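# Swing the hook on the post into the cabinet door's eye

## Task

Get the cabinet door open and held by the hook: the hook that swings on the post must hang with its tip pointing down through the eye on the door, touching neither the table, the post, the cabinet nor the door. The free-standing cabinet has to finish resting flat on its base, or the attempt fails. The arrangement must stay in place by itself; if the robot is what keeps it there at the end, it does not count.

## Robot and tools

Robot: two arms, left_arm and right_arm, each ending in a two-finger gripper. The names are labels only and do not say which side of a picture an arm appears on. All numbers use one scene frame with its origin on the table top midway between the arms: +x points out over the table, +z points up, and left_arm sits toward +y. Distances are in metres and quaternions are written w first (qw, qx, qy, qz). On the gripper, the fingers extend along its own +z axis and close along its own y axis. end_effector_position is the spot between the pads when they are shut. Closed fingertips reach about 33 mm past that spot, open ones about 9 mm, and closing pushes the tips roughly 24 mm farther out, so keep that margin above surfaces.

The row: every motion command is built from rows of 20 numbers, always covering both arms. First left_arm: x, y, z, qw, qx, qy, qz, then gripper position, force_limit, speed. Then the same ten for right_arm. x, y, z and the quaternion form an absolute pose target for that gripper in the scene frame, not an offset. The three gripper numbers each lie in -1..1. position: +1 fully open (140 mm), about -0.8 pads touching, -1 squeeze until blocked. force_limit: about 14 N at -1, 60 N at 0, 107 N at +1. speed: about 30, 140 and 250 mm/s at -1, 0, +1. Sending 0 is a real command, so to leave a gripper unchanged repeat its previous three numbers. Optionally 12 more numbers (0..1) may follow: stiffness scales for each joint, left_arm's six then right_arm's six, ordered base to gripper (waist, shoulder, elbow, forearm roll, wrist pitch, wrist roll); they persist until replaced.

execute_actions(actions): a list of actions run in sequence. Each action is a table of up to 15 rows, one per control step of 1/30 s; a shorter table repeats its final row until 15 steps pass. An empty list just reports state and images. An action is rejected for both arms if any target lies more than 0.6 m from that gripper's current position along any of the gripper's axes; if the first action is malformed or fails that test against the latest state, nothing in the call runs. Each step the commanded pose is clipped to within 70 mm and 16 degrees of the measured pose, and position wins over orientation when both cannot be met, so distant targets need several actions. To hold an orientation, resend the same quaternion every row rather than copying the drifting reported one. An arm meant to stay still should get its last reported pose and gripper numbers each call.

move(target, speed, stop_force, blocking): target is one row as above (absolute poses). Each gripper follows a straight line to its pose; both finish together, lasting 0.5 to 10 s, cut off at 10 s. speed is in m/s, 0.002 to 0.5, default 0.25; rotation is limited to twice that in rad/s, taking the shorter way round. Paths ignore obstacles and the other arm, and the hand may lag, stray or overshoot the speed, mostly when the arm is nearly straight. stop_force (N, 20 to 80, shared by both arms, only after the scene has run 0.2 s) ends an arm's path when its estimated push against the motion rises that much; that arm then backs up two steps and holds. Use it only with slow moves and no rotation, and omit it when pulling away from something the gripper presses on. blocking=false returns after 0.5 s while motion continues (not allowed with stop_force); then use wait or stop before new commands. The result adds a move: line with the ending per arm (done, off_target, moving, held, contact, fault) and limits such as paced (pose clipped) or held (some steps blocked), plus each gripper's distance from its pose.

wait(seconds): 0 to 10; lets time pass with the last commands held, returning early if a running move finishes. stop(): brakes a running move; fingers continue. zoom_image(camera, region): camera is cam_head_left, cam_head_right, cam_left_wrist or cam_right_wrist (each 504x504); region is [x0, y0, x1, y1] in pixels from the top-left, at most 504 by 504. finished_scene(scene): pass the current scene number to end it once the goal holds on its own; irreversible.

Results: a state line per arm with position, quaternion and velocities (printed hand position can be off, more at long reach); Hand target lines showing where each controller is heading; pose unreachable lines when the clearance check altered a command; step readings with HELD marks; Flange force (noisy, includes held weight, may say no reading). object_status: 0 moving, 1 blocked while opening, 2 blocked while closing (a grip), 3 reached target or pads met. position_measured runs from 3 (open) to 230 (pads together). To squeeze harder while status is 2, raise force_limit and nudge position (e.g. -1 to -0.98).

Avoid: contact torque past the joint limits (waist and shoulder 316, elbow 148, the three wrist joints 41.8 N m) or an outside force of 144 N, either of which halts the arm for 10 s; arms colliding; targets pressed past a firm contact with stiff arms; fast impacts, slams, drops and hard shoves; tipping or sliding the loose cabinet off its base; anything leaving the table. MOTOR HOT warnings precede an over-temperature brake. Occasional brief tugs or pushes on objects may occur.

Each tool is called after "Request:" by a JSON object that holds its "name" and its "arguments".

## Session

Request:
{"name": "execute_actions", "arguments": {"actions": []}}

Scene clock: 0.00 s.
left_arm: end_effector_position=(+0.0417, +0.2192, +0.1104) position_measured=3 object_status=3 end_effector_quat_wxyz=(+0.699, -0.624, -0.252, -0.241) end_effector_velocity=(+0.000, -0.000, +0.000) end_effector_angular_velocity=(-0.000, +0.001, +0.001) | right_arm: end_effector_position=(+0.6919, -0.7076, +0.3215) position_measured=3 object_status=3 end_effector_quat_wxyz=(+0.001, +1.000, +0.005, -0.000) end_effector_velocity=(+0.000, +0.002, -0.001) end_effector_angular_velocity=(+0.000, +0.001, +0.004)
Joint positions: left_arm=[-1.4    0.726  2.132  0.052  1.947 -0.701] | right_arm=[-0.054  0.165  1.604 -0.001  1.373  1.519]
Joint velocities: left_arm=[ 0.001 -0.    -0.     0.     0.     0.001] | right_arm=[ 0.003  0.001 -0.     0.    -0.    -0.   ]
Flange force (N, the push that the arm receives, along the gripper's own x y z axes): no reading
Hand target (left_arm): +0.042, +0.219, +0.110; +0.699, -0.624, -0.252, -0.241
Hand target (right_arm): +0.692, -0.708, +0.322; +0.001, +1.000, +0.005, -0.000
Joint stiffness scale: left_arm=[1. 1. 1. 1. 1. 1.] | right_arm=[1. 1. 1. 1. 1. 1.]

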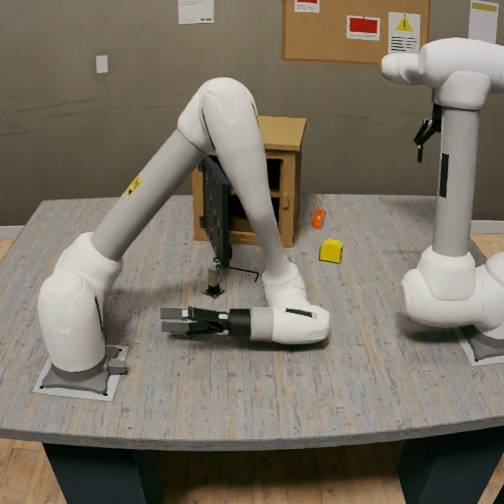

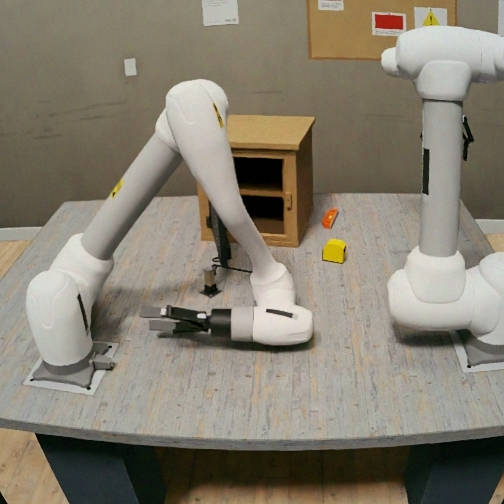

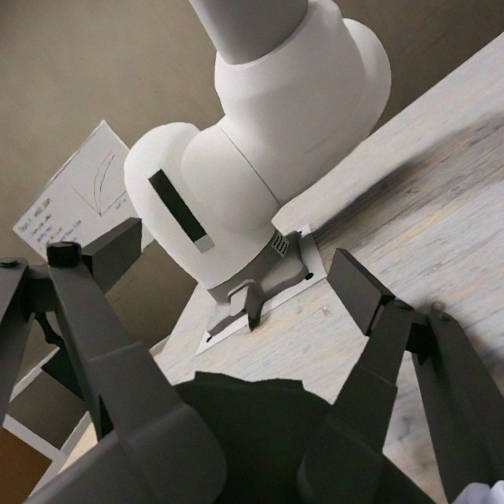

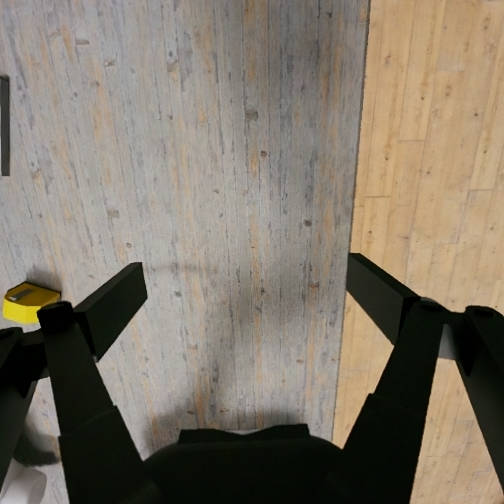

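Move left arm up out of the way.

Request:
{"name": "move", "arguments": {"target": [0.0,0.1,0.4,0.699,-0.624,-0.252,-0.241,1,0,0,0.6919,-0.7076,0.3215,0.001,1,0.005,0,1,0,0]}}

Request:
{"name": "move", "arguments": {"target": [0.2,0.35,0.45,0,1,0,0,1,0,0,0.6919,-0.7076,0.3215,0.001,1,0.005,0,1,0,0], "speed": 0.3}}

Request:
{"name": "zoom_image", "arguments": {"camera": "cam_head_right", "region": [150,130,330,310]}}

Scene clock: 7.70 s.
left_arm: end_effector_position=(+0.0011, +0.1011, +0.3963) position_measured=3 object_status=3 end_effector_quat_wxyz=(+0.702, -0.622, -0.251, -0.241) end_effector_velocity=(+0.000, -0.000, +0.002) end_effector_angular_velocity=(-0.000, +0.000, +0.001) | right_arm: end_effector_position=(+0.6919, -0.7076, +0.3215) position_measured=3 object_status=3 end_effector_quat_wxyz=(+0.001, +1.000, +0.005, -0.000) end_effector_velocity=(+0.000, +0.000, +0.001) end_effector_angular_velocity=(-0.000, -0.001, +0.001)
Joint positions: left_arm=[-1.477  0.416  1.848 -0.049  2.549 -0.753] | right_arm=[-0.054  0.165  1.604 -0.001  1.373  1.519]
Joint velocities: left_arm=[ 0.001 -0.001 -0.002 -0.001  0.003 -0.001] | right_arm=[ 0.    -0.001 -0.    -0.    -0.    -0.001]
Flange force (N, the push that the arm receives, along the gripper's own x y z axes): left_arm=[-0.3 1.4 0.3] | right_arm=[-0.6 -1.3 0.7]
Hand target (left_arm): -0.000, +0.099, +0.399; +0.699, -0.624, -0.252, -0.241
Hand target (right_arm): +0.692, -0.708, +0.322; +0.001, +1.000, +0.005, -0.000
Off the commanded pose (left_arm): 0.004 m, 0 deg.
Off the commanded pose (right_arm): 0.000 m, 0 deg.
Joint stiffness scale: left_arm=[1. 1. 1. 1. 1. 1.] | right_arm=[1. 1. 1. 1. 1. 1.]
move: off_target (left_arm)
camera_calibration (this result's frames):
cam_left_wrist: T_world_to_cam=[[0.777773, 0.0739099, -0.624185, 0.235631], [-0.575219, -0.316599, -0.754247, 0.3372], [-0.253363, 0.945676, -0.203728, 0.161582], [0, 0, 0, 1]] pos_world=[0.0516349, -0.0634627, 0.434328]
cam_right_wrist: T_world_to_cam=[[-0.0493828, -0.998742, 0.00867403, -0.671697], [-0.956161, 0.0497837, 0.288579, 0.626274], [-0.288648, 0.00595709, -0.957417, 0.680044], [0, 0, 0, 1]] pos_world=[0.761942, -0.706082, 0.476183]

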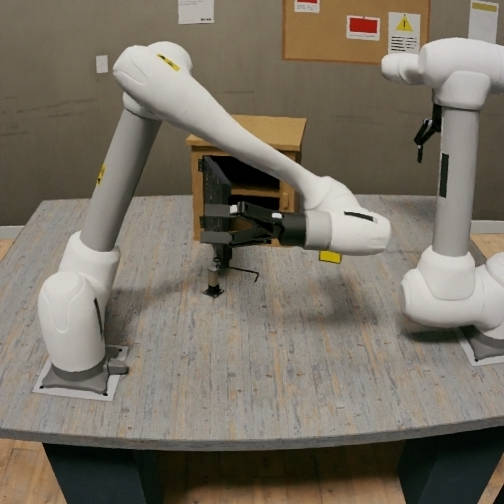

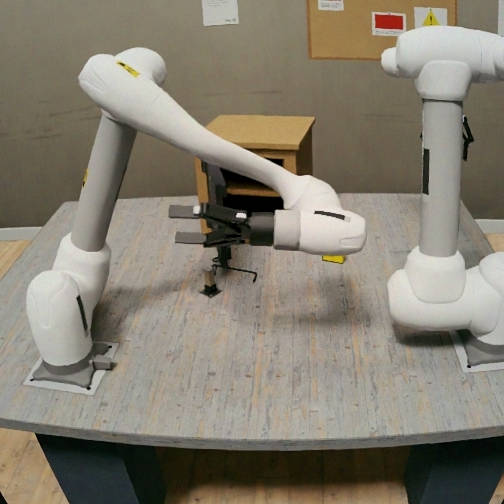

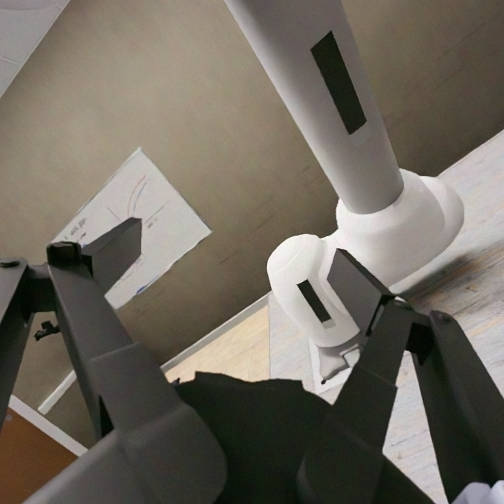

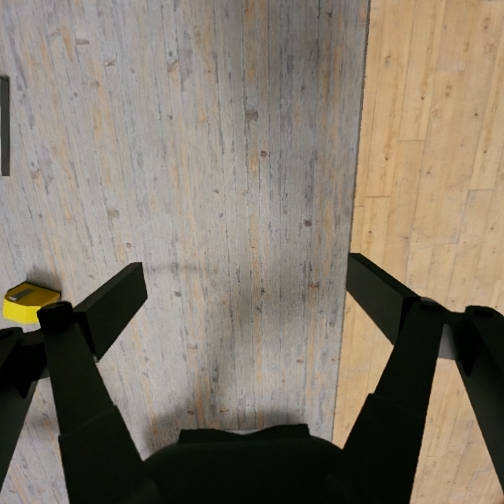

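Scene clock: 11.27 s.
left_arm: end_effector_position=(+0.1971, +0.3522, +0.4459) position_measured=3 object_status=3 end_effector_quat_wxyz=(-0.003, +1.000, +0.002, -0.003) end_effector_velocity=(+0.001, +0.001, -0.000) end_effector_angular_velocity=(-0.009, +0.008, -0.002) | right_arm: end_effector_position=(+0.6919, -0.7076, +0.3215) position_measured=3 object_status=3 end_effector_quat_wxyz=(+0.001, +1.000, +0.005, -0.000) end_effector_velocity=(-0.000, +0.000, +0.001) end_effector_angular_velocity=(+0.001, -0.001, -0.001)
Joint positions: left_arm=[-0.472 -0.51   1.928  0.001  1.731  1.024] | right_arm=[-0.054  0.165  1.604 -0.001  1.373  1.519]
Joint velocities: left_arm=[ 0.021  0.002 -0.    -0.012  0.     0.021] | right_arm=[ 0.    -0.001  0.     0.001  0.     0.001]
Flange force (N, the push that the arm receives, along the gripper's own x y z axes): left_arm=[0.8 -9.9 2.0] | right_arm=[-0.2 -3.8 0.4]
Hand target (left_arm): +0.200, +0.350, +0.449; +0.001, +1.000, +0.000, -0.002
Hand target (right_arm): +0.692, -0.708, +0.322; +0.001, +1.000, +0.005, -0.000
Off the commanded pose (left_arm): 0.005 m, 1 deg.
Off the commanded pose (right_arm): 0.000 m, 0 deg.
Joint stiffness scale: left_arm=[1. 1. 1. 1. 1. 1.] | right_arm=[1. 1. 1. 1. 1. 1.]
move: off_target (left_arm)
camera_calibration (this result's frames):
cam_left_wrist: T_world_to_cam=[[0.185382, -0.982383, 0.023609, 0.295577], [-0.915787, -0.164004, 0.366658, 0.0804662], [-0.356326, -0.0895927, -0.930056, 0.692706], [0, 0, 0, 1]] pos_world=[0.265725, 0.365628, 0.607774]
cam_right_wrist: T_world_to_cam=[[-0.0493828, -0.998742, 0.00867394, -0.671697], [-0.956161, 0.0497836, 0.288579, 0.626274], [-0.288648, 0.00595716, -0.957417, 0.680045], [0, 0, 0, 1]] pos_world=[0.761942, -0.706082, 0.476183]

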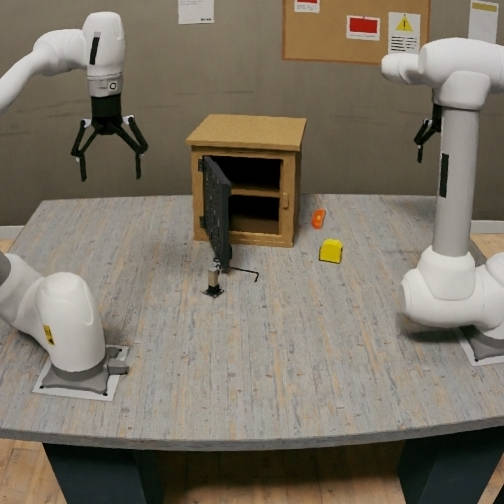

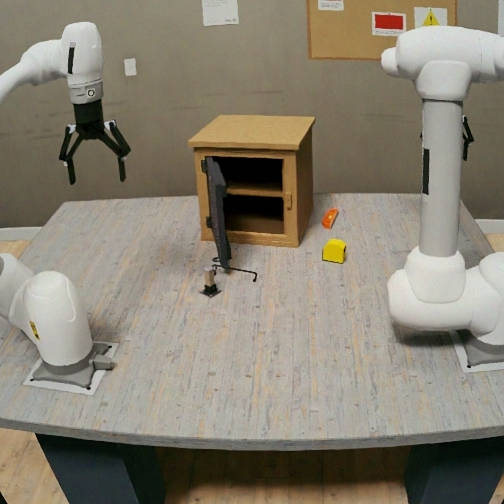

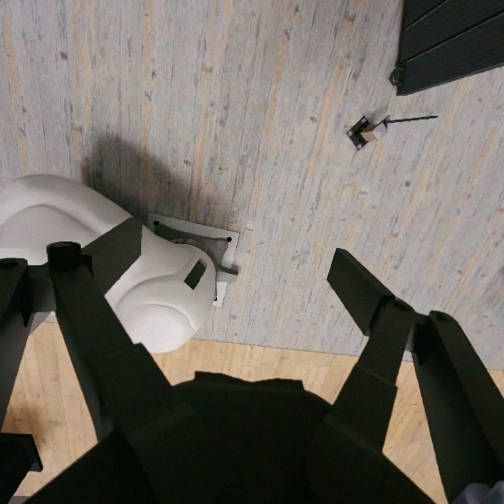

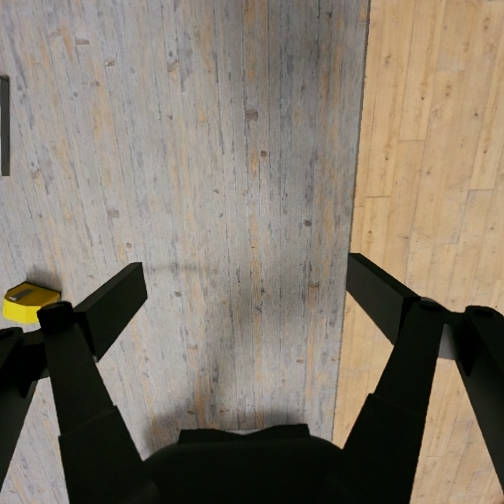

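Region (150, 130, 330, 310) of cam_head_right's 504x504 image, scaled by 2.800, with more detail than that image has.

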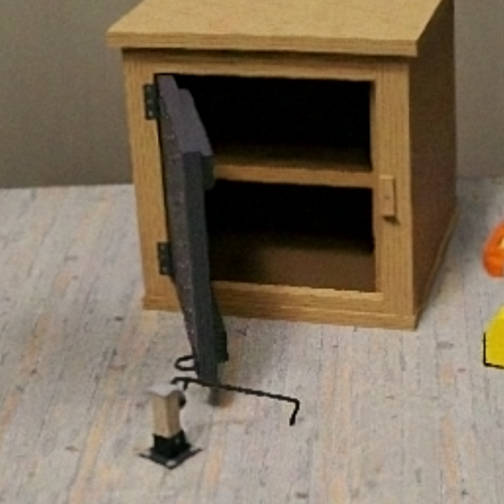

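Request:
{"name": "move", "arguments": {"target": [0.3,0.2,0.22,0,1,0,0,1,0,0,0.3,-0.15,0.25,0,1,0,0,1,0,0]}}

Request:
{"name": "zoom_image", "arguments": {"camera": "cam_left_wrist", "region": [250,0,504,254]}}

Request:
{"name": "zoom_image", "arguments": {"camera": "cam_right_wrist", "region": [0,0,254,254]}}

Request:
{"name": "zoom_image", "arguments": {"camera": "cam_head_left", "region": [190,230,270,310]}}

Scene clock: 22.83 s.
left_arm: end_effector_position=(+0.3013, +0.1991, +0.2251) position_measured=3 object_status=3 end_effector_quat_wxyz=(+0.003, +1.000, -0.001, +0.003) end_effector_velocity=(+0.000, -0.001, -0.001) end_effector_angular_velocity=(-0.001, +0.000, -0.000) | right_arm: end_effector_position=(+0.3003, -0.1553, +0.2490) position_measured=3 object_status=3 end_effector_quat_wxyz=(+0.004, +1.000, -0.001, -0.002) end_effector_velocity=(-0.001, +0.002, -0.000) end_effector_angular_velocity=(+0.001, +0.002, -0.006)
Joint positions: left_arm=[-0.657 -0.172  2.12  -0.     1.186  0.846] | right_arm=[ 1.069  0.146  1.761 -0.001  1.243  2.654]
Joint velocities: left_arm=[-0.     0.002  0.    -0.    -0.002  0.   ] | right_arm=[ 0.001  0.002 -0.002  0.002  0.001  0.006]
Flange force (N, the push that the arm receives, along the gripper's own x y z axes): left_arm=[0.0 -3.2 1.1] | right_arm=[-4.1 -4.8 0.9]
Hand target (left_arm): +0.299, +0.200, +0.220; -0.000, +1.000, -0.000, +0.000
Hand target (right_arm): +0.301, -0.149, +0.250; -0.001, +1.000, +0.000, +0.000
Off the commanded pose (left_arm): 0.005 m, 0 deg.
Off the commanded pose (right_arm): 0.005 m, 0 deg.
Joint stiffness scale: left_arm=[1. 1. 1. 1. 1. 1.] | right_arm=[1. 1. 1. 1. 1. 1.]
move: off_target (left_arm, right_arm)
camera_calibration (this result's frames):
cam_left_wrist: T_world_to_cam=[[0.177962, -0.98338, 0.0359743, 0.130671], [-0.921283, -0.153655, 0.357249, 0.233384], [-0.345784, -0.0967192, -0.933316, 0.509701], [0, 0, 0, 1]] pos_world=[0.368005, 0.213657, 0.387635]
cam_right_wrist: T_world_to_cam=[[-0.0609119, -0.998029, 0.0150621, -0.136844], [-0.954748, 0.0626582, 0.29074, 0.246378], [-0.291111, 0.00332904, -0.956683, 0.494425], [0, 0, 0, 1]] pos_world=[0.370827, -0.153658, 0.403437]

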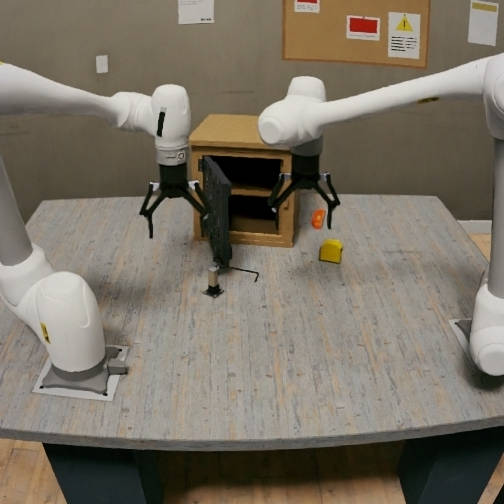

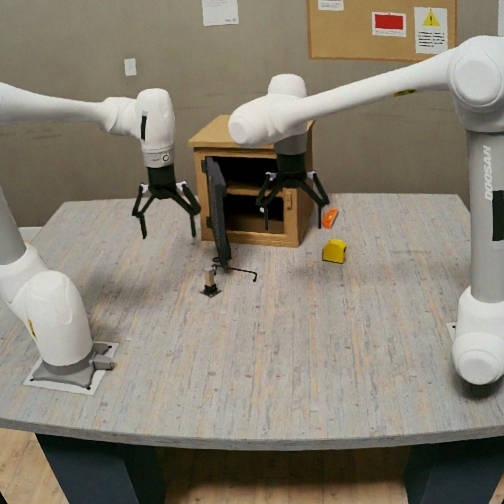

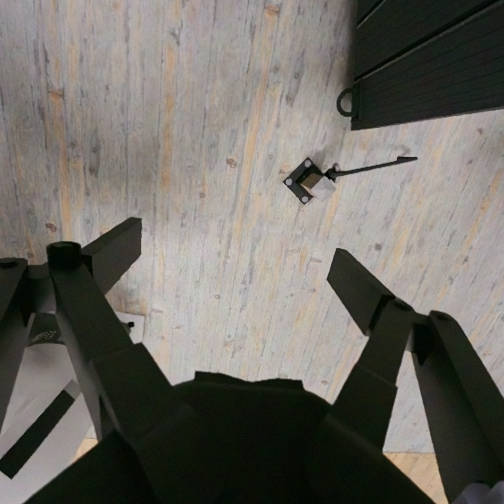

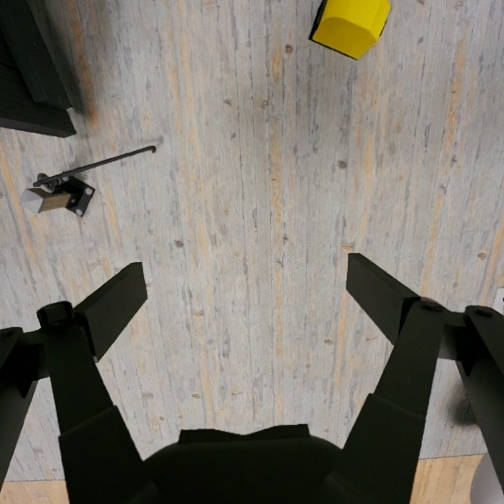

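Region (250, 0, 504, 254) of cam_left_wrist's 504x504 image, scaled by 1.984, with more detail than that image has.

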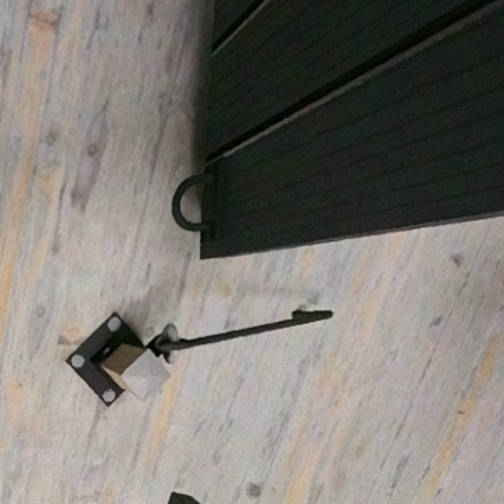

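Region (0, 0, 254, 254) of cam_right_wrist's 504x504 image, scaled by 1.984, with more detail than that image has.

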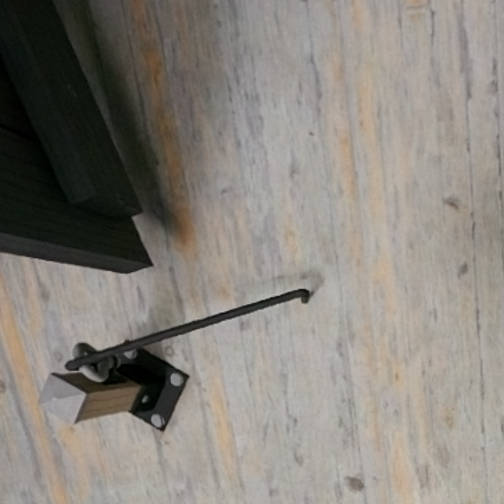

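Region (190, 230, 270, 310) of cam_head_left's 504x504 image, scaled by 6.300, with more detail than that image has.

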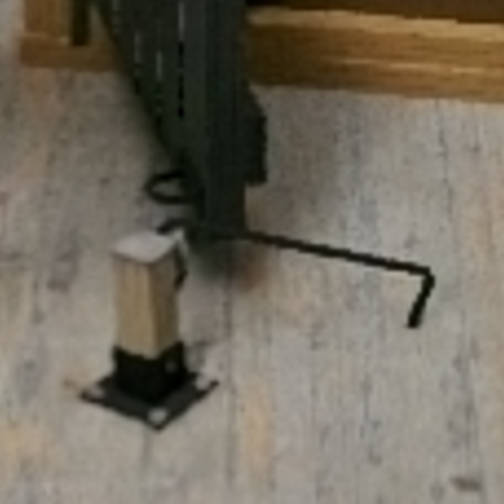

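Request:
{"name": "move", "arguments": {"target": [0.3,0.2,0.4,0,0.976,0.216,0,1,0,0,0.3,-0.3,0.3,0,1,0,0,1,0,0]}}

Request:
{"name": "move", "arguments": {"target": [0.48,0.09,0.4,0,0.976,0.216,0,1,0,0,0.3,-0.3,0.3,0,1,0,0,1,0,0]}}

Scene clock: 45.17 s.
left_arm: end_effector_position=(+0.2998, +0.2004, +0.3948) position_measured=3 object_status=3 end_effector_quat_wxyz=(-0.002, +0.977, +0.214, -0.002) end_effector_velocity=(-0.001, +0.000, +0.001) end_effector_angular_velocity=(+0.002, +0.002, +0.003) | right_arm: end_effector_position=(+0.3017, -0.2942, +0.3018) position_measured=3 object_status=3 end_effector_quat_wxyz=(-0.004, +1.000, +0.001, +0.003) end_effector_velocity=(-0.000, -0.002, +0.000) end_effector_angular_velocity=(-0.000, +0.000, +0.001)
Joint positions: left_arm=[-0.657 -0.231  1.853 -0.     1.526  0.413] | right_arm=[ 0.935 -0.085  1.901 -0.001  1.315  2.516]
Joint velocities: left_arm=[-0.002 -0.    -0.002 -0.     0.005 -0.004] | right_arm=[-0.002 -0.003  0.002  0.     0.001 -0.003]
Flange force (N, the push that the arm receives, along the gripper's own x y z axes): left_arm=[-0.7 -5.1 1.9] | right_arm=[-1.2 -6.3 1.2]
Hand target (left_arm): +0.300, +0.200, +0.400; +0.000, +0.976, +0.216, -0.000
Hand target (right_arm): +0.300, -0.300, +0.300; +0.000, +1.000, -0.000, +0.000
Off the commanded pose (left_arm): 0.005 m, 0 deg.
Off the commanded pose (right_arm): 0.006 m, 1 deg.
Joint stiffness scale: left_arm=[1. 1. 1. 1. 1. 1.] | right_arm=[1. 1. 1. 1. 1. 1.]
move: off_target (left_arm, right_arm)
camera_calibration (this result's frames):
cam_left_wrist: T_world_to_cam=[[0.575113, -0.817733, 0.0236124, -0.0212709], [-0.766982, -0.528931, 0.363277, 0.198164], [-0.284574, -0.227036, -0.931382, 0.674738], [0, 0, 0, 1]] pos_world=[0.356234, 0.24061, 0.556953]
cam_right_wrist: T_world_to_cam=[[-0.0578495, -0.998325, -0.000563236, -0.272509], [-0.957661, 0.0553337, 0.282531, 0.24222], [-0.282027, 0.0168837, -0.959258, 0.547818], [0, 0, 0, 1]] pos_world=[0.370699, -0.294705, 0.45691]

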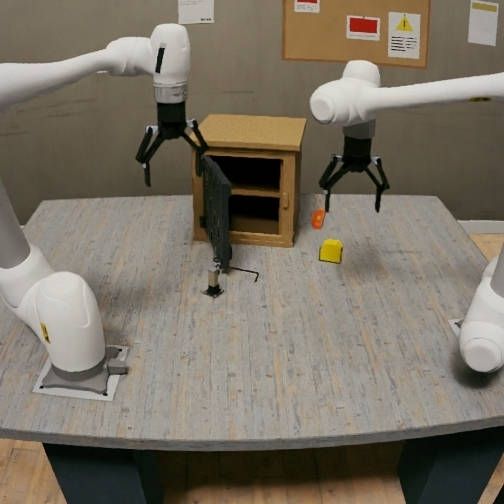

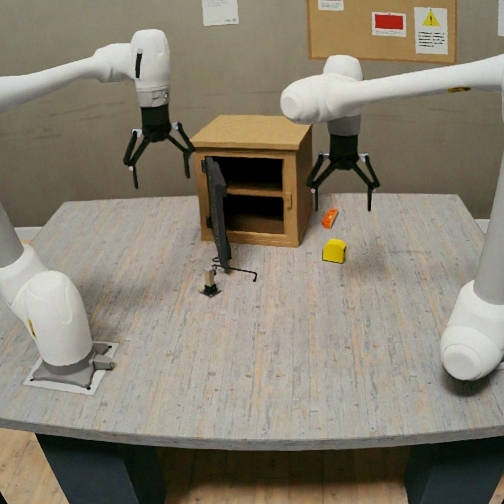

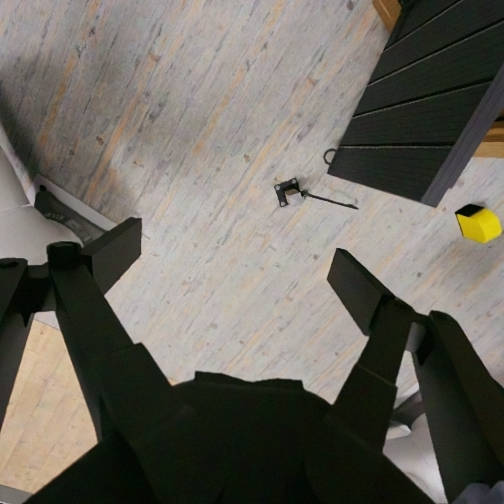

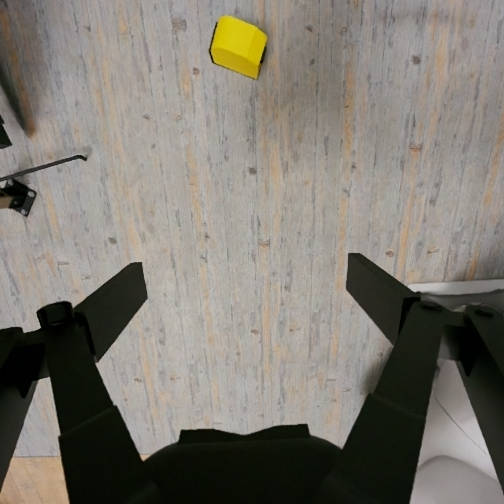

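Scene clock: 46.60 s.
left_arm: end_effector_position=(+0.4770, +0.0904, +0.3980) position_measured=3 object_status=3 end_effector_quat_wxyz=(-0.000, +0.976, +0.217, -0.000) end_effector_velocity=(+0.002, -0.001, +0.001) end_effector_angular_velocity=(-0.000, -0.002, -0.000) | right_arm: end_effector_position=(+0.3017, -0.2944, +0.3017) position_measured=3 object_status=3 end_effector_quat_wxyz=(-0.004, +1.000, +0.001, +0.003) end_effector_velocity=(+0.000, -0.000, -0.000) end_effector_angular_velocity=(+0.000, +0.001, -0.003)
Joint positions: left_arm=[-0.6    0.105  1.534 -0.     1.502  0.463] | right_arm=[ 0.934 -0.085  1.902 -0.001  1.315  2.515]
Joint velocities: left_arm=[ 0.     0.002 -0.004  0.001  0.     0.   ] | right_arm=[-0.001 -0.     0.     0.001 -0.     0.002]
Flange force (N, the push that the arm receives, along the gripper's own x y z axes): left_arm=[1.5 -0.2 -0.8] | right_arm=[-1.0 -2.9 1.3]
Hand target (left_arm): +0.480, +0.090, +0.400; +0.000, +0.976, +0.216, -0.000
Hand target (right_arm): +0.300, -0.300, +0.300; -0.000, +1.000, -0.000, +0.000
Off the commanded pose (left_arm): 0.004 m, 0 deg.
Off the commanded pose (right_arm): 0.006 m, 1 deg.
Joint stiffness scale: left_arm=[1. 1. 1. 1. 1. 1.] | right_arm=[1. 1. 1. 1. 1. 1.]
move: off_target (left_arm, right_arm)
camera_calibration (this result's frames):
cam_left_wrist: T_world_to_cam=[[0.580758, -0.813545, 0.0293957, -0.218553], [-0.76484, -0.532911, 0.361976, 0.274562], [-0.278818, -0.232703, -0.931724, 0.701072], [0, 0, 0, 1]] pos_world=[0.532394, 0.131656, 0.560246]
cam_right_wrist: T_world_to_cam=[[-0.0576372, -0.998338, -0.000402648, -0.272778], [-0.957643, 0.0551738, 0.282624, 0.242234], [-0.282132, 0.0166752, -0.959231, 0.54771], [0, 0, 0, 1]] pos_world=[0.370778, -0.294823, 0.45681]

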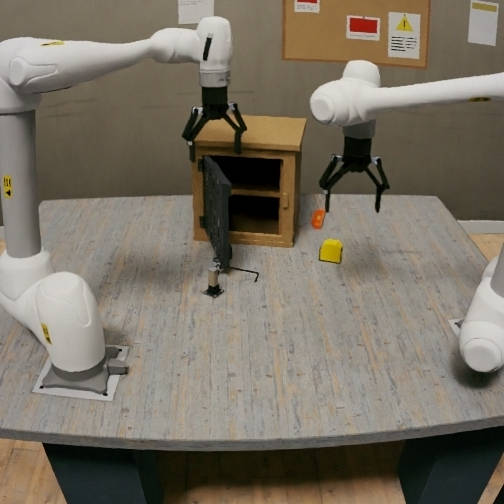

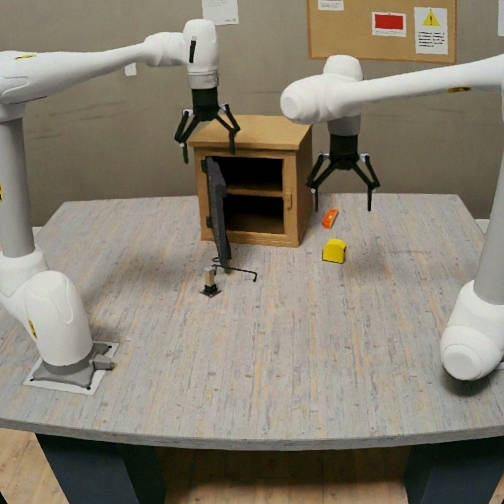

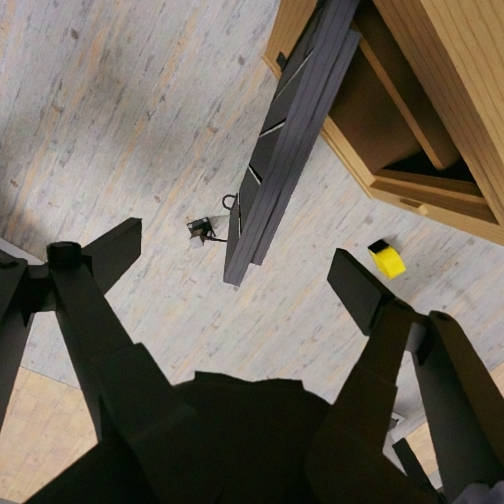

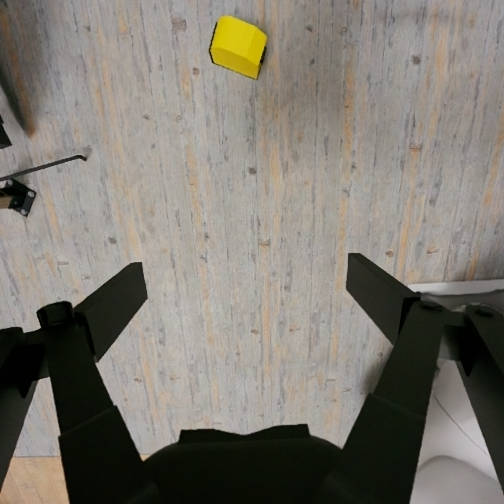

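Request:
{"name": "move", "arguments": {"target": [0.50,0.045,0.28,0,0.976,0.216,0,1,0,0,0.3,-0.3,0.3,0,1,0,0,1,0,0], "speed": 0.15}}

Request:
{"name": "move", "arguments": {"target": [0.533,-0.024,0.28,0,0.976,0.216,0,1,0,0,0.3,-0.3,0.3,0,1,0,0,1,0,0], "speed": 0.04}}

Request:
{"name": "move", "arguments": {"target": [0.50,0.04,0.37,0,0.976,0.216,0,1,0,0,0.3,-0.3,0.3,0,1,0,0,1,0,0], "speed": 0.15}}

Request:
{"name": "move", "arguments": {"target": [0.36,0.12,0.34,0,1,0,0,1,0,0,0.3,-0.3,0.3,0,1,0,0,1,0,0]}}

Scene clock: 55.63 s.
left_arm: end_effector_position=(+0.5016, +0.0448, +0.2863) position_measured=3 object_status=3 end_effector_quat_wxyz=(+0.003, +0.977, +0.215, +0.002) end_effector_velocity=(+0.001, -0.001, -0.001) end_effector_angular_velocity=(-0.002, -0.002, -0.001) | right_arm: end_effector_position=(+0.3017, -0.2944, +0.3017) position_measured=3 object_status=3 end_effector_quat_wxyz=(-0.004, +1.000, +0.001, +0.003) end_effector_velocity=(+0.000, -0.000, +0.000) end_effector_angular_velocity=(+0.001, -0.001, -0.001)
Joint positions: left_arm=[-0.63   0.205  1.62  -0.     1.309  0.438] | right_arm=[ 0.934 -0.085  1.902 -0.001  1.315  2.515]
Joint velocities: left_arm=[-0.     0.002 -0.    -0.    -0.005  0.001] | right_arm=[-0.    -0.001  0.    -0.    -0.     0.   ]
Flange force (N, the push that the arm receives, along the gripper's own x y z axes): left_arm=[-1.8 -4.0 0.8] | right_arm=[-2.9 -3.5 0.2]
Hand target (left_arm): +0.500, +0.045, +0.280; -0.000, +0.976, +0.216, +0.000
Hand target (right_arm): +0.300, -0.300, +0.300; -0.000, +1.000, -0.000, +0.000
Off the commanded pose (left_arm): 0.006 m, 0 deg.
Off the commanded pose (right_arm): 0.006 m, 1 deg.
Joint stiffness scale: left_arm=[1. 1. 1. 1. 1. 1.] | right_arm=[1. 1. 1. 1. 1. 1.]
move: off_target (left_arm, right_arm)
camera_calibration (this result's frames):
cam_left_wrist: T_world_to_cam=[[0.57611, -0.816531, 0.037074, -0.266351], [-0.769936, -0.52689, 0.35998, 0.312422], [-0.274401, -0.235932, -0.932223, 0.591304], [0, 0, 0, 1]] pos_world=[0.556247, 0.0866351, 0.448637]
cam_right_wrist: T_world_to_cam=[[-0.0576418, -0.998337, -0.00039192, -0.272787], [-0.95764, 0.0551811, 0.28263, 0.242236], [-0.282139, 0.0166666, -0.959229, 0.547703], [0, 0, 0, 1]] pos_world=[0.370779, -0.294828, 0.456802]

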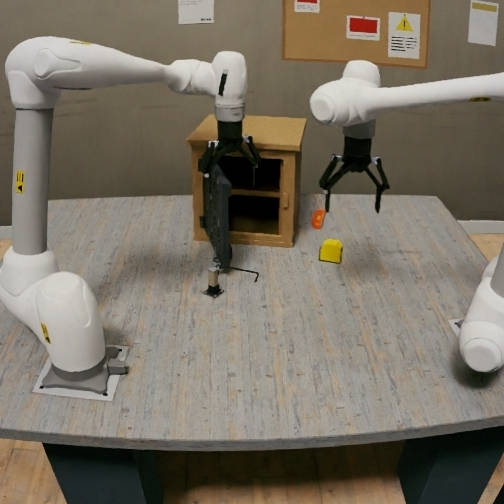

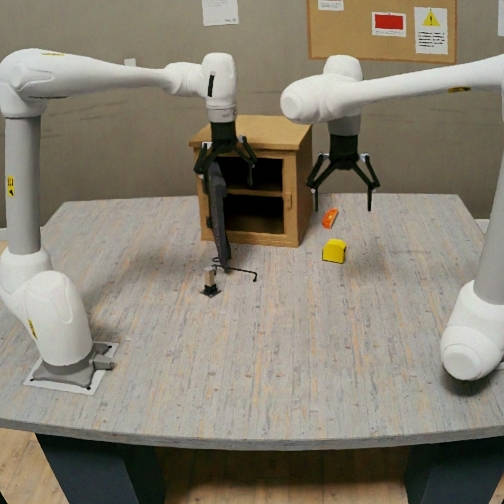

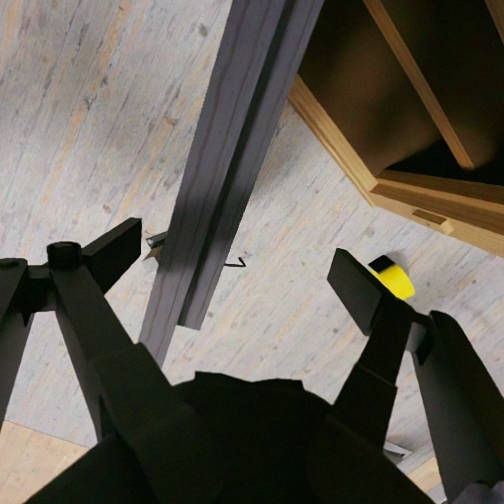

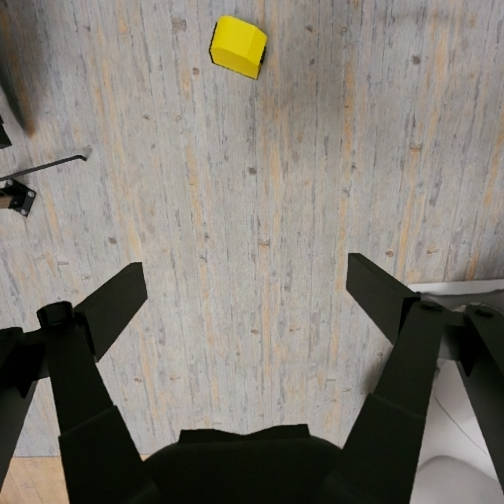

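Scene clock: 57.87 s.
left_arm: end_effector_position=(+0.5314, -0.0212, +0.2787) position_measured=3 object_status=3 end_effector_quat_wxyz=(-0.000, +0.977, +0.215, -0.000) end_effector_velocity=(+0.001, -0.002, +0.000) end_effector_angular_velocity=(-0.001, -0.000, -0.001) | right_arm: end_effector_position=(+0.3017, -0.2944, +0.3016) position_measured=3 object_status=3 end_effector_quat_wxyz=(-0.004, +1.000, +0.001, +0.003) end_effector_velocity=(-0.001, +0.000, -0.000) end_effector_angular_velocity=(-0.000, +0.002, +0.000)
Joint positions: left_arm=[-0.673  0.313  1.495 -0.     1.335  0.395] | right_arm=[ 0.934 -0.085  1.902 -0.001  1.315  2.515]
Joint velocities: left_arm=[-0.001  0.003 -0.005 -0.001  0.001  0.001] | right_arm=[0.001 0.001 0.    0.001 0.001 0.001]
Flange force (N, the push that the arm receives, along the gripper's own x y z axes): left_arm=[1.0 -1.0 0.9] | right_arm=[-1.0 -3.8 2.3]
Hand target (left_arm): +0.533, -0.024, +0.280; -0.000, +0.976, +0.216, +0.000
Hand target (right_arm): +0.300, -0.300, +0.300; -0.000, +1.000, -0.000, +0.000
Off the commanded pose (left_arm): 0.003 m, 0 deg.
Off the commanded pose (right_arm): 0.006 m, 1 deg.
Joint stiffness scale: left_arm=[1. 1. 1. 1. 1. 1.] | right_arm=[1. 1. 1. 1. 1. 1.]
move: off_target (right_arm)
camera_calibration (this result's frames):
cam_left_wrist: T_world_to_cam=[[0.576308, -0.816704, 0.0293976, -0.335166], [-0.767752, -0.528737, 0.361931, 0.301583], [-0.280047, -0.231154, -0.931741, 0.579838], [0, 0, 0, 1]] pos_world=[0.587082, 0.0197588, 0.440959]
cam_right_wrist: T_world_to_cam=[[-0.0576421, -0.998337, -0.000391296, -0.272787], [-0.95764, 0.0551816, 0.282631, 0.242236], [-0.282139, 0.0166662, -0.959229, 0.547702], [0, 0, 0, 1]] pos_world=[0.370779, -0.294829, 0.456802]

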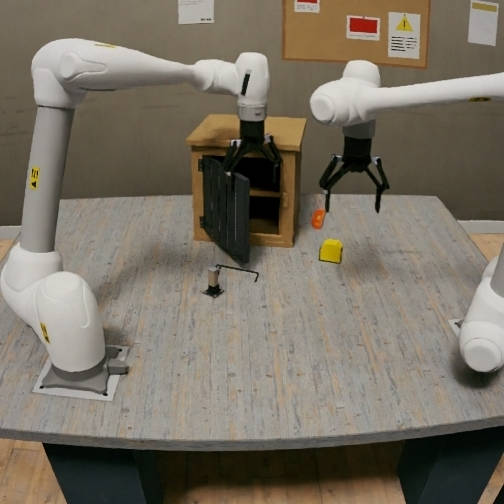

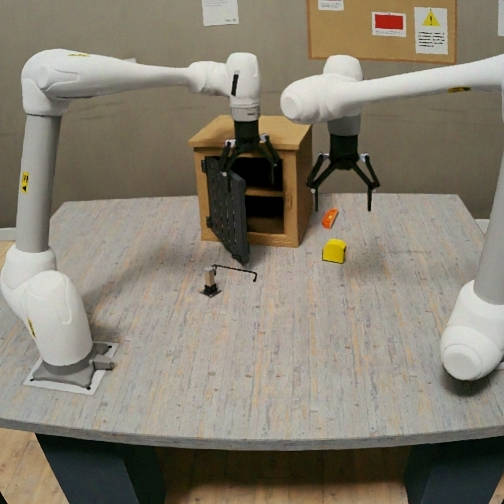

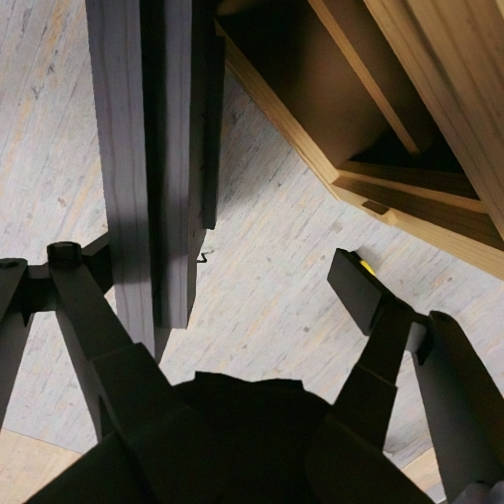

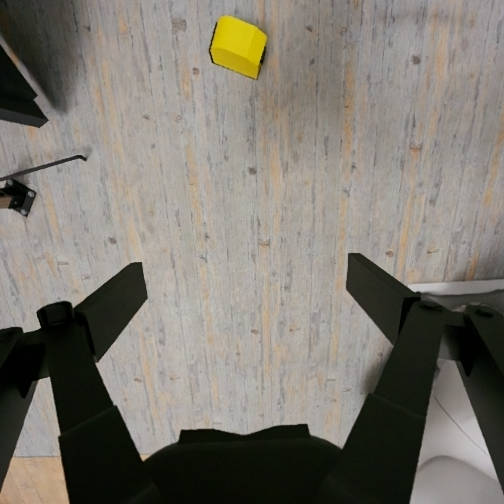

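Scene clock: 59.10 s.
left_arm: end_effector_position=(+0.4992, +0.0390, +0.3645) position_measured=3 object_status=3 end_effector_quat_wxyz=(-0.002, +0.976, +0.217, -0.002) end_effector_velocity=(-0.001, +0.002, +0.001) end_effector_angular_velocity=(+0.002, +0.002, -0.001) | right_arm: end_effector_position=(+0.3017, -0.2944, +0.3016) position_measured=3 object_status=3 end_effector_quat_wxyz=(-0.004, +1.000, +0.001, +0.003) end_effector_velocity=(-0.000, -0.000, +0.000) end_effector_angular_velocity=(+0.001, -0.000, +0.001)
Joint positions: left_arm=[-0.639  0.191  1.494 -0.     1.462  0.423] | right_arm=[ 0.934 -0.085  1.902 -0.001  1.315  2.515]
Joint velocities: left_arm=[ 0.001 -0.001  0.     0.001  0.004  0.002] | right_arm=[ 0.    -0.001  0.     0.    -0.    -0.   ]
Flange force (N, the push that the arm receives, along the gripper's own x y z axes): left_arm=[1.9 0.2 1.5] | right_arm=[-2.0 -4.5 1.6]
Hand target (left_arm): +0.500, +0.040, +0.370; +0.000, +0.976, +0.216, -0.000
Hand target (right_arm): +0.300, -0.300, +0.300; -0.000, +1.000, -0.000, +0.000
Off the commanded pose (left_arm): 0.006 m, 0 deg.
Off the commanded pose (right_arm): 0.006 m, 1 deg.
Joint stiffness scale: left_arm=[1. 1. 1. 1. 1. 1.] | right_arm=[1. 1. 1. 1. 1. 1.]
move: off_target (left_arm, right_arm)
camera_calibration (this result's frames):
cam_left_wrist: T_world_to_cam=[[0.580969, -0.813569, 0.024086, -0.270444], [-0.763276, -0.5343, 0.363227, 0.275176], [-0.282641, -0.229408, -0.931389, 0.665753], [0, 0, 0, 1]] pos_world=[0.555324, 0.079731, 0.526638]
cam_right_wrist: T_world_to_cam=[[-0.0576459, -0.998337, -0.000386655, -0.27279], [-0.957639, 0.0551865, 0.282634, 0.242237], [-0.282142, 0.016663, -0.959228, 0.547699], [0, 0, 0, 1]] pos_world=[0.37078, -0.294831, 0.456798]

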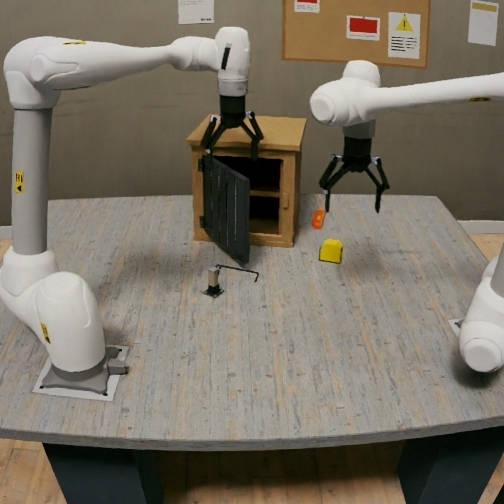

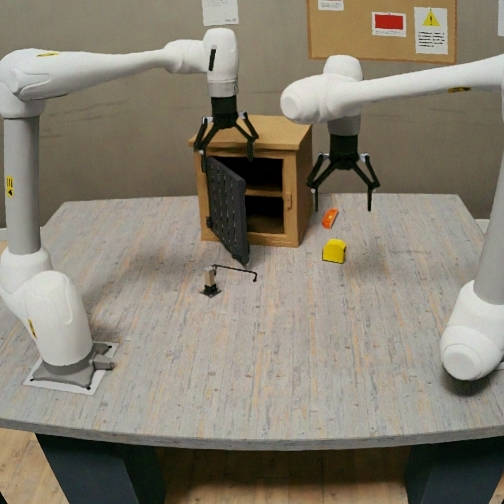

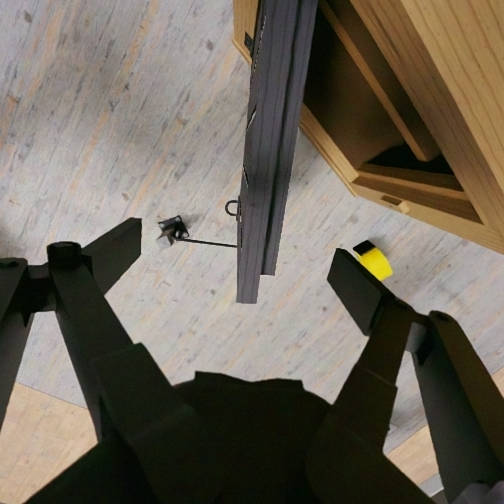

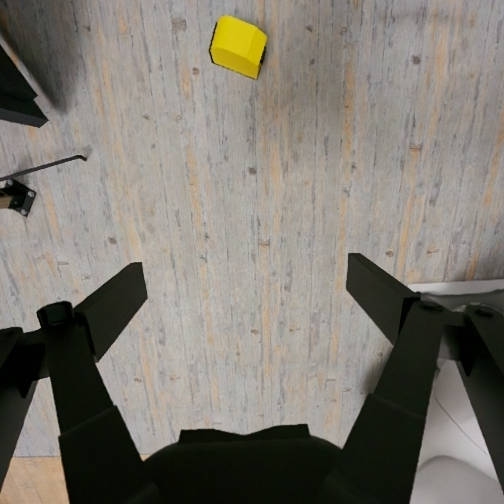

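Scene clock: 60.50 s.
left_arm: end_effector_position=(+0.3627, +0.1188, +0.3422) position_measured=3 object_status=3 end_effector_quat_wxyz=(+0.000, +1.000, +0.004, +0.000) end_effector_velocity=(-0.002, +0.000, -0.000) end_effector_angular_velocity=(-0.002, -0.002, -0.008) | right_arm: end_effector_position=(+0.3017, -0.2944, +0.3016) position_measured=3 object_status=3 end_effector_quat_wxyz=(-0.004, +1.000, +0.001, +0.003) end_effector_velocity=(-0.001, -0.000, +0.000) end_effector_angular_velocity=(-0.001, -0.000, +0.002)
Joint positions: left_arm=[-0.694 -0.058  1.803 -0.     1.397  0.8  ] | right_arm=[ 0.934 -0.085  1.902 -0.001  1.315  2.515]
Joint velocities: left_arm=[-0.002 -0.004  0.004  0.    -0.003  0.006] | right_arm=[ 0.001 -0.     0.    -0.001  0.001 -0.001]
Flange force (N, the push that the arm receives, along the gripper's own x y z axes): left_arm=[0.1 1.6 -0.1] | right_arm=[-1.7 -2.7 1.8]
Hand target (left_arm): +0.360, +0.120, +0.340; -0.000, +1.000, +0.000, +0.000
Hand target (right_arm): +0.300, -0.300, +0.300; -0.000, +1.000, -0.000, +0.000
Off the commanded pose (left_arm): 0.004 m, 0 deg.
Off the commanded pose (right_arm): 0.006 m, 1 deg.
Joint stiffness scale: left_arm=[1. 1. 1. 1. 1. 1.] | right_arm=[1. 1. 1. 1. 1. 1.]
move: off_target (left_arm, right_arm)
camera_calibration (this result's frames):
cam_left_wrist: T_world_to_cam=[[0.187409, -0.981814, 0.0303284, 0.0349301], [-0.917839, -0.164032, 0.361476, 0.234357], [-0.349927, -0.0955805, -0.931888, 0.633391], [0, 0, 0, 1]] pos_world=[0.430196, 0.133277, 0.504475]
cam_right_wrist: T_world_to_cam=[[-0.0576462, -0.998337, -0.000386175, -0.272791], [-0.957639, 0.0551869, 0.282634, 0.242238], [-0.282143, 0.0166626, -0.959228, 0.547699], [0, 0, 0, 1]] pos_world=[0.37078, -0.294832, 0.456798]

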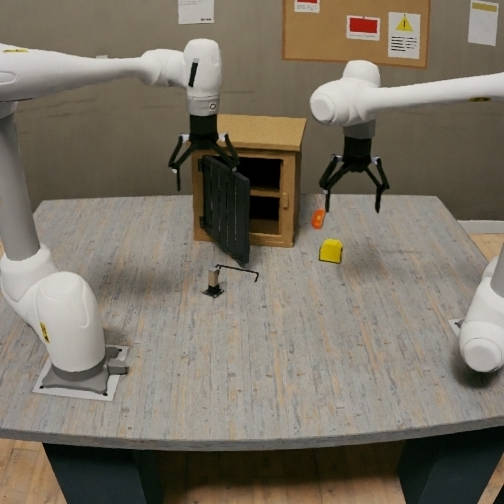

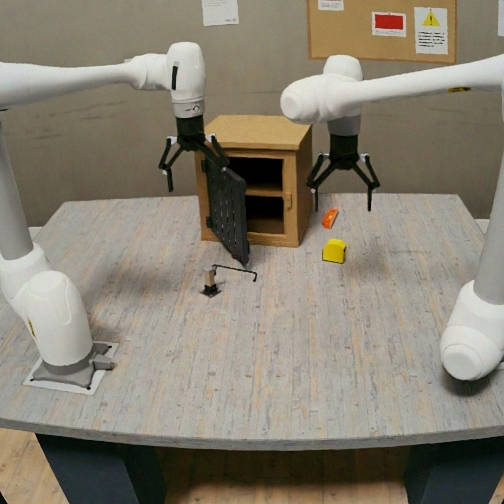

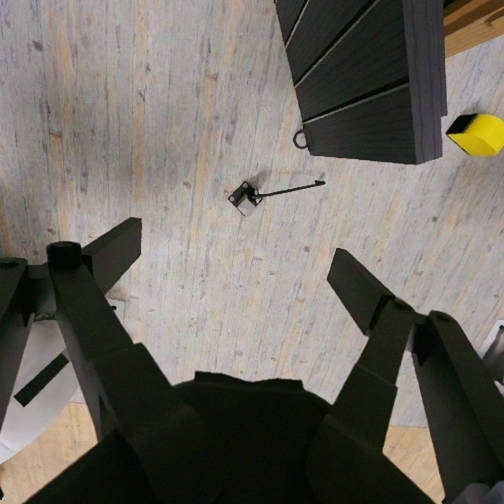

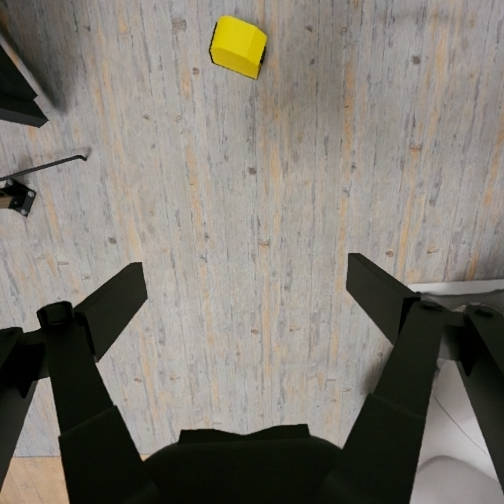

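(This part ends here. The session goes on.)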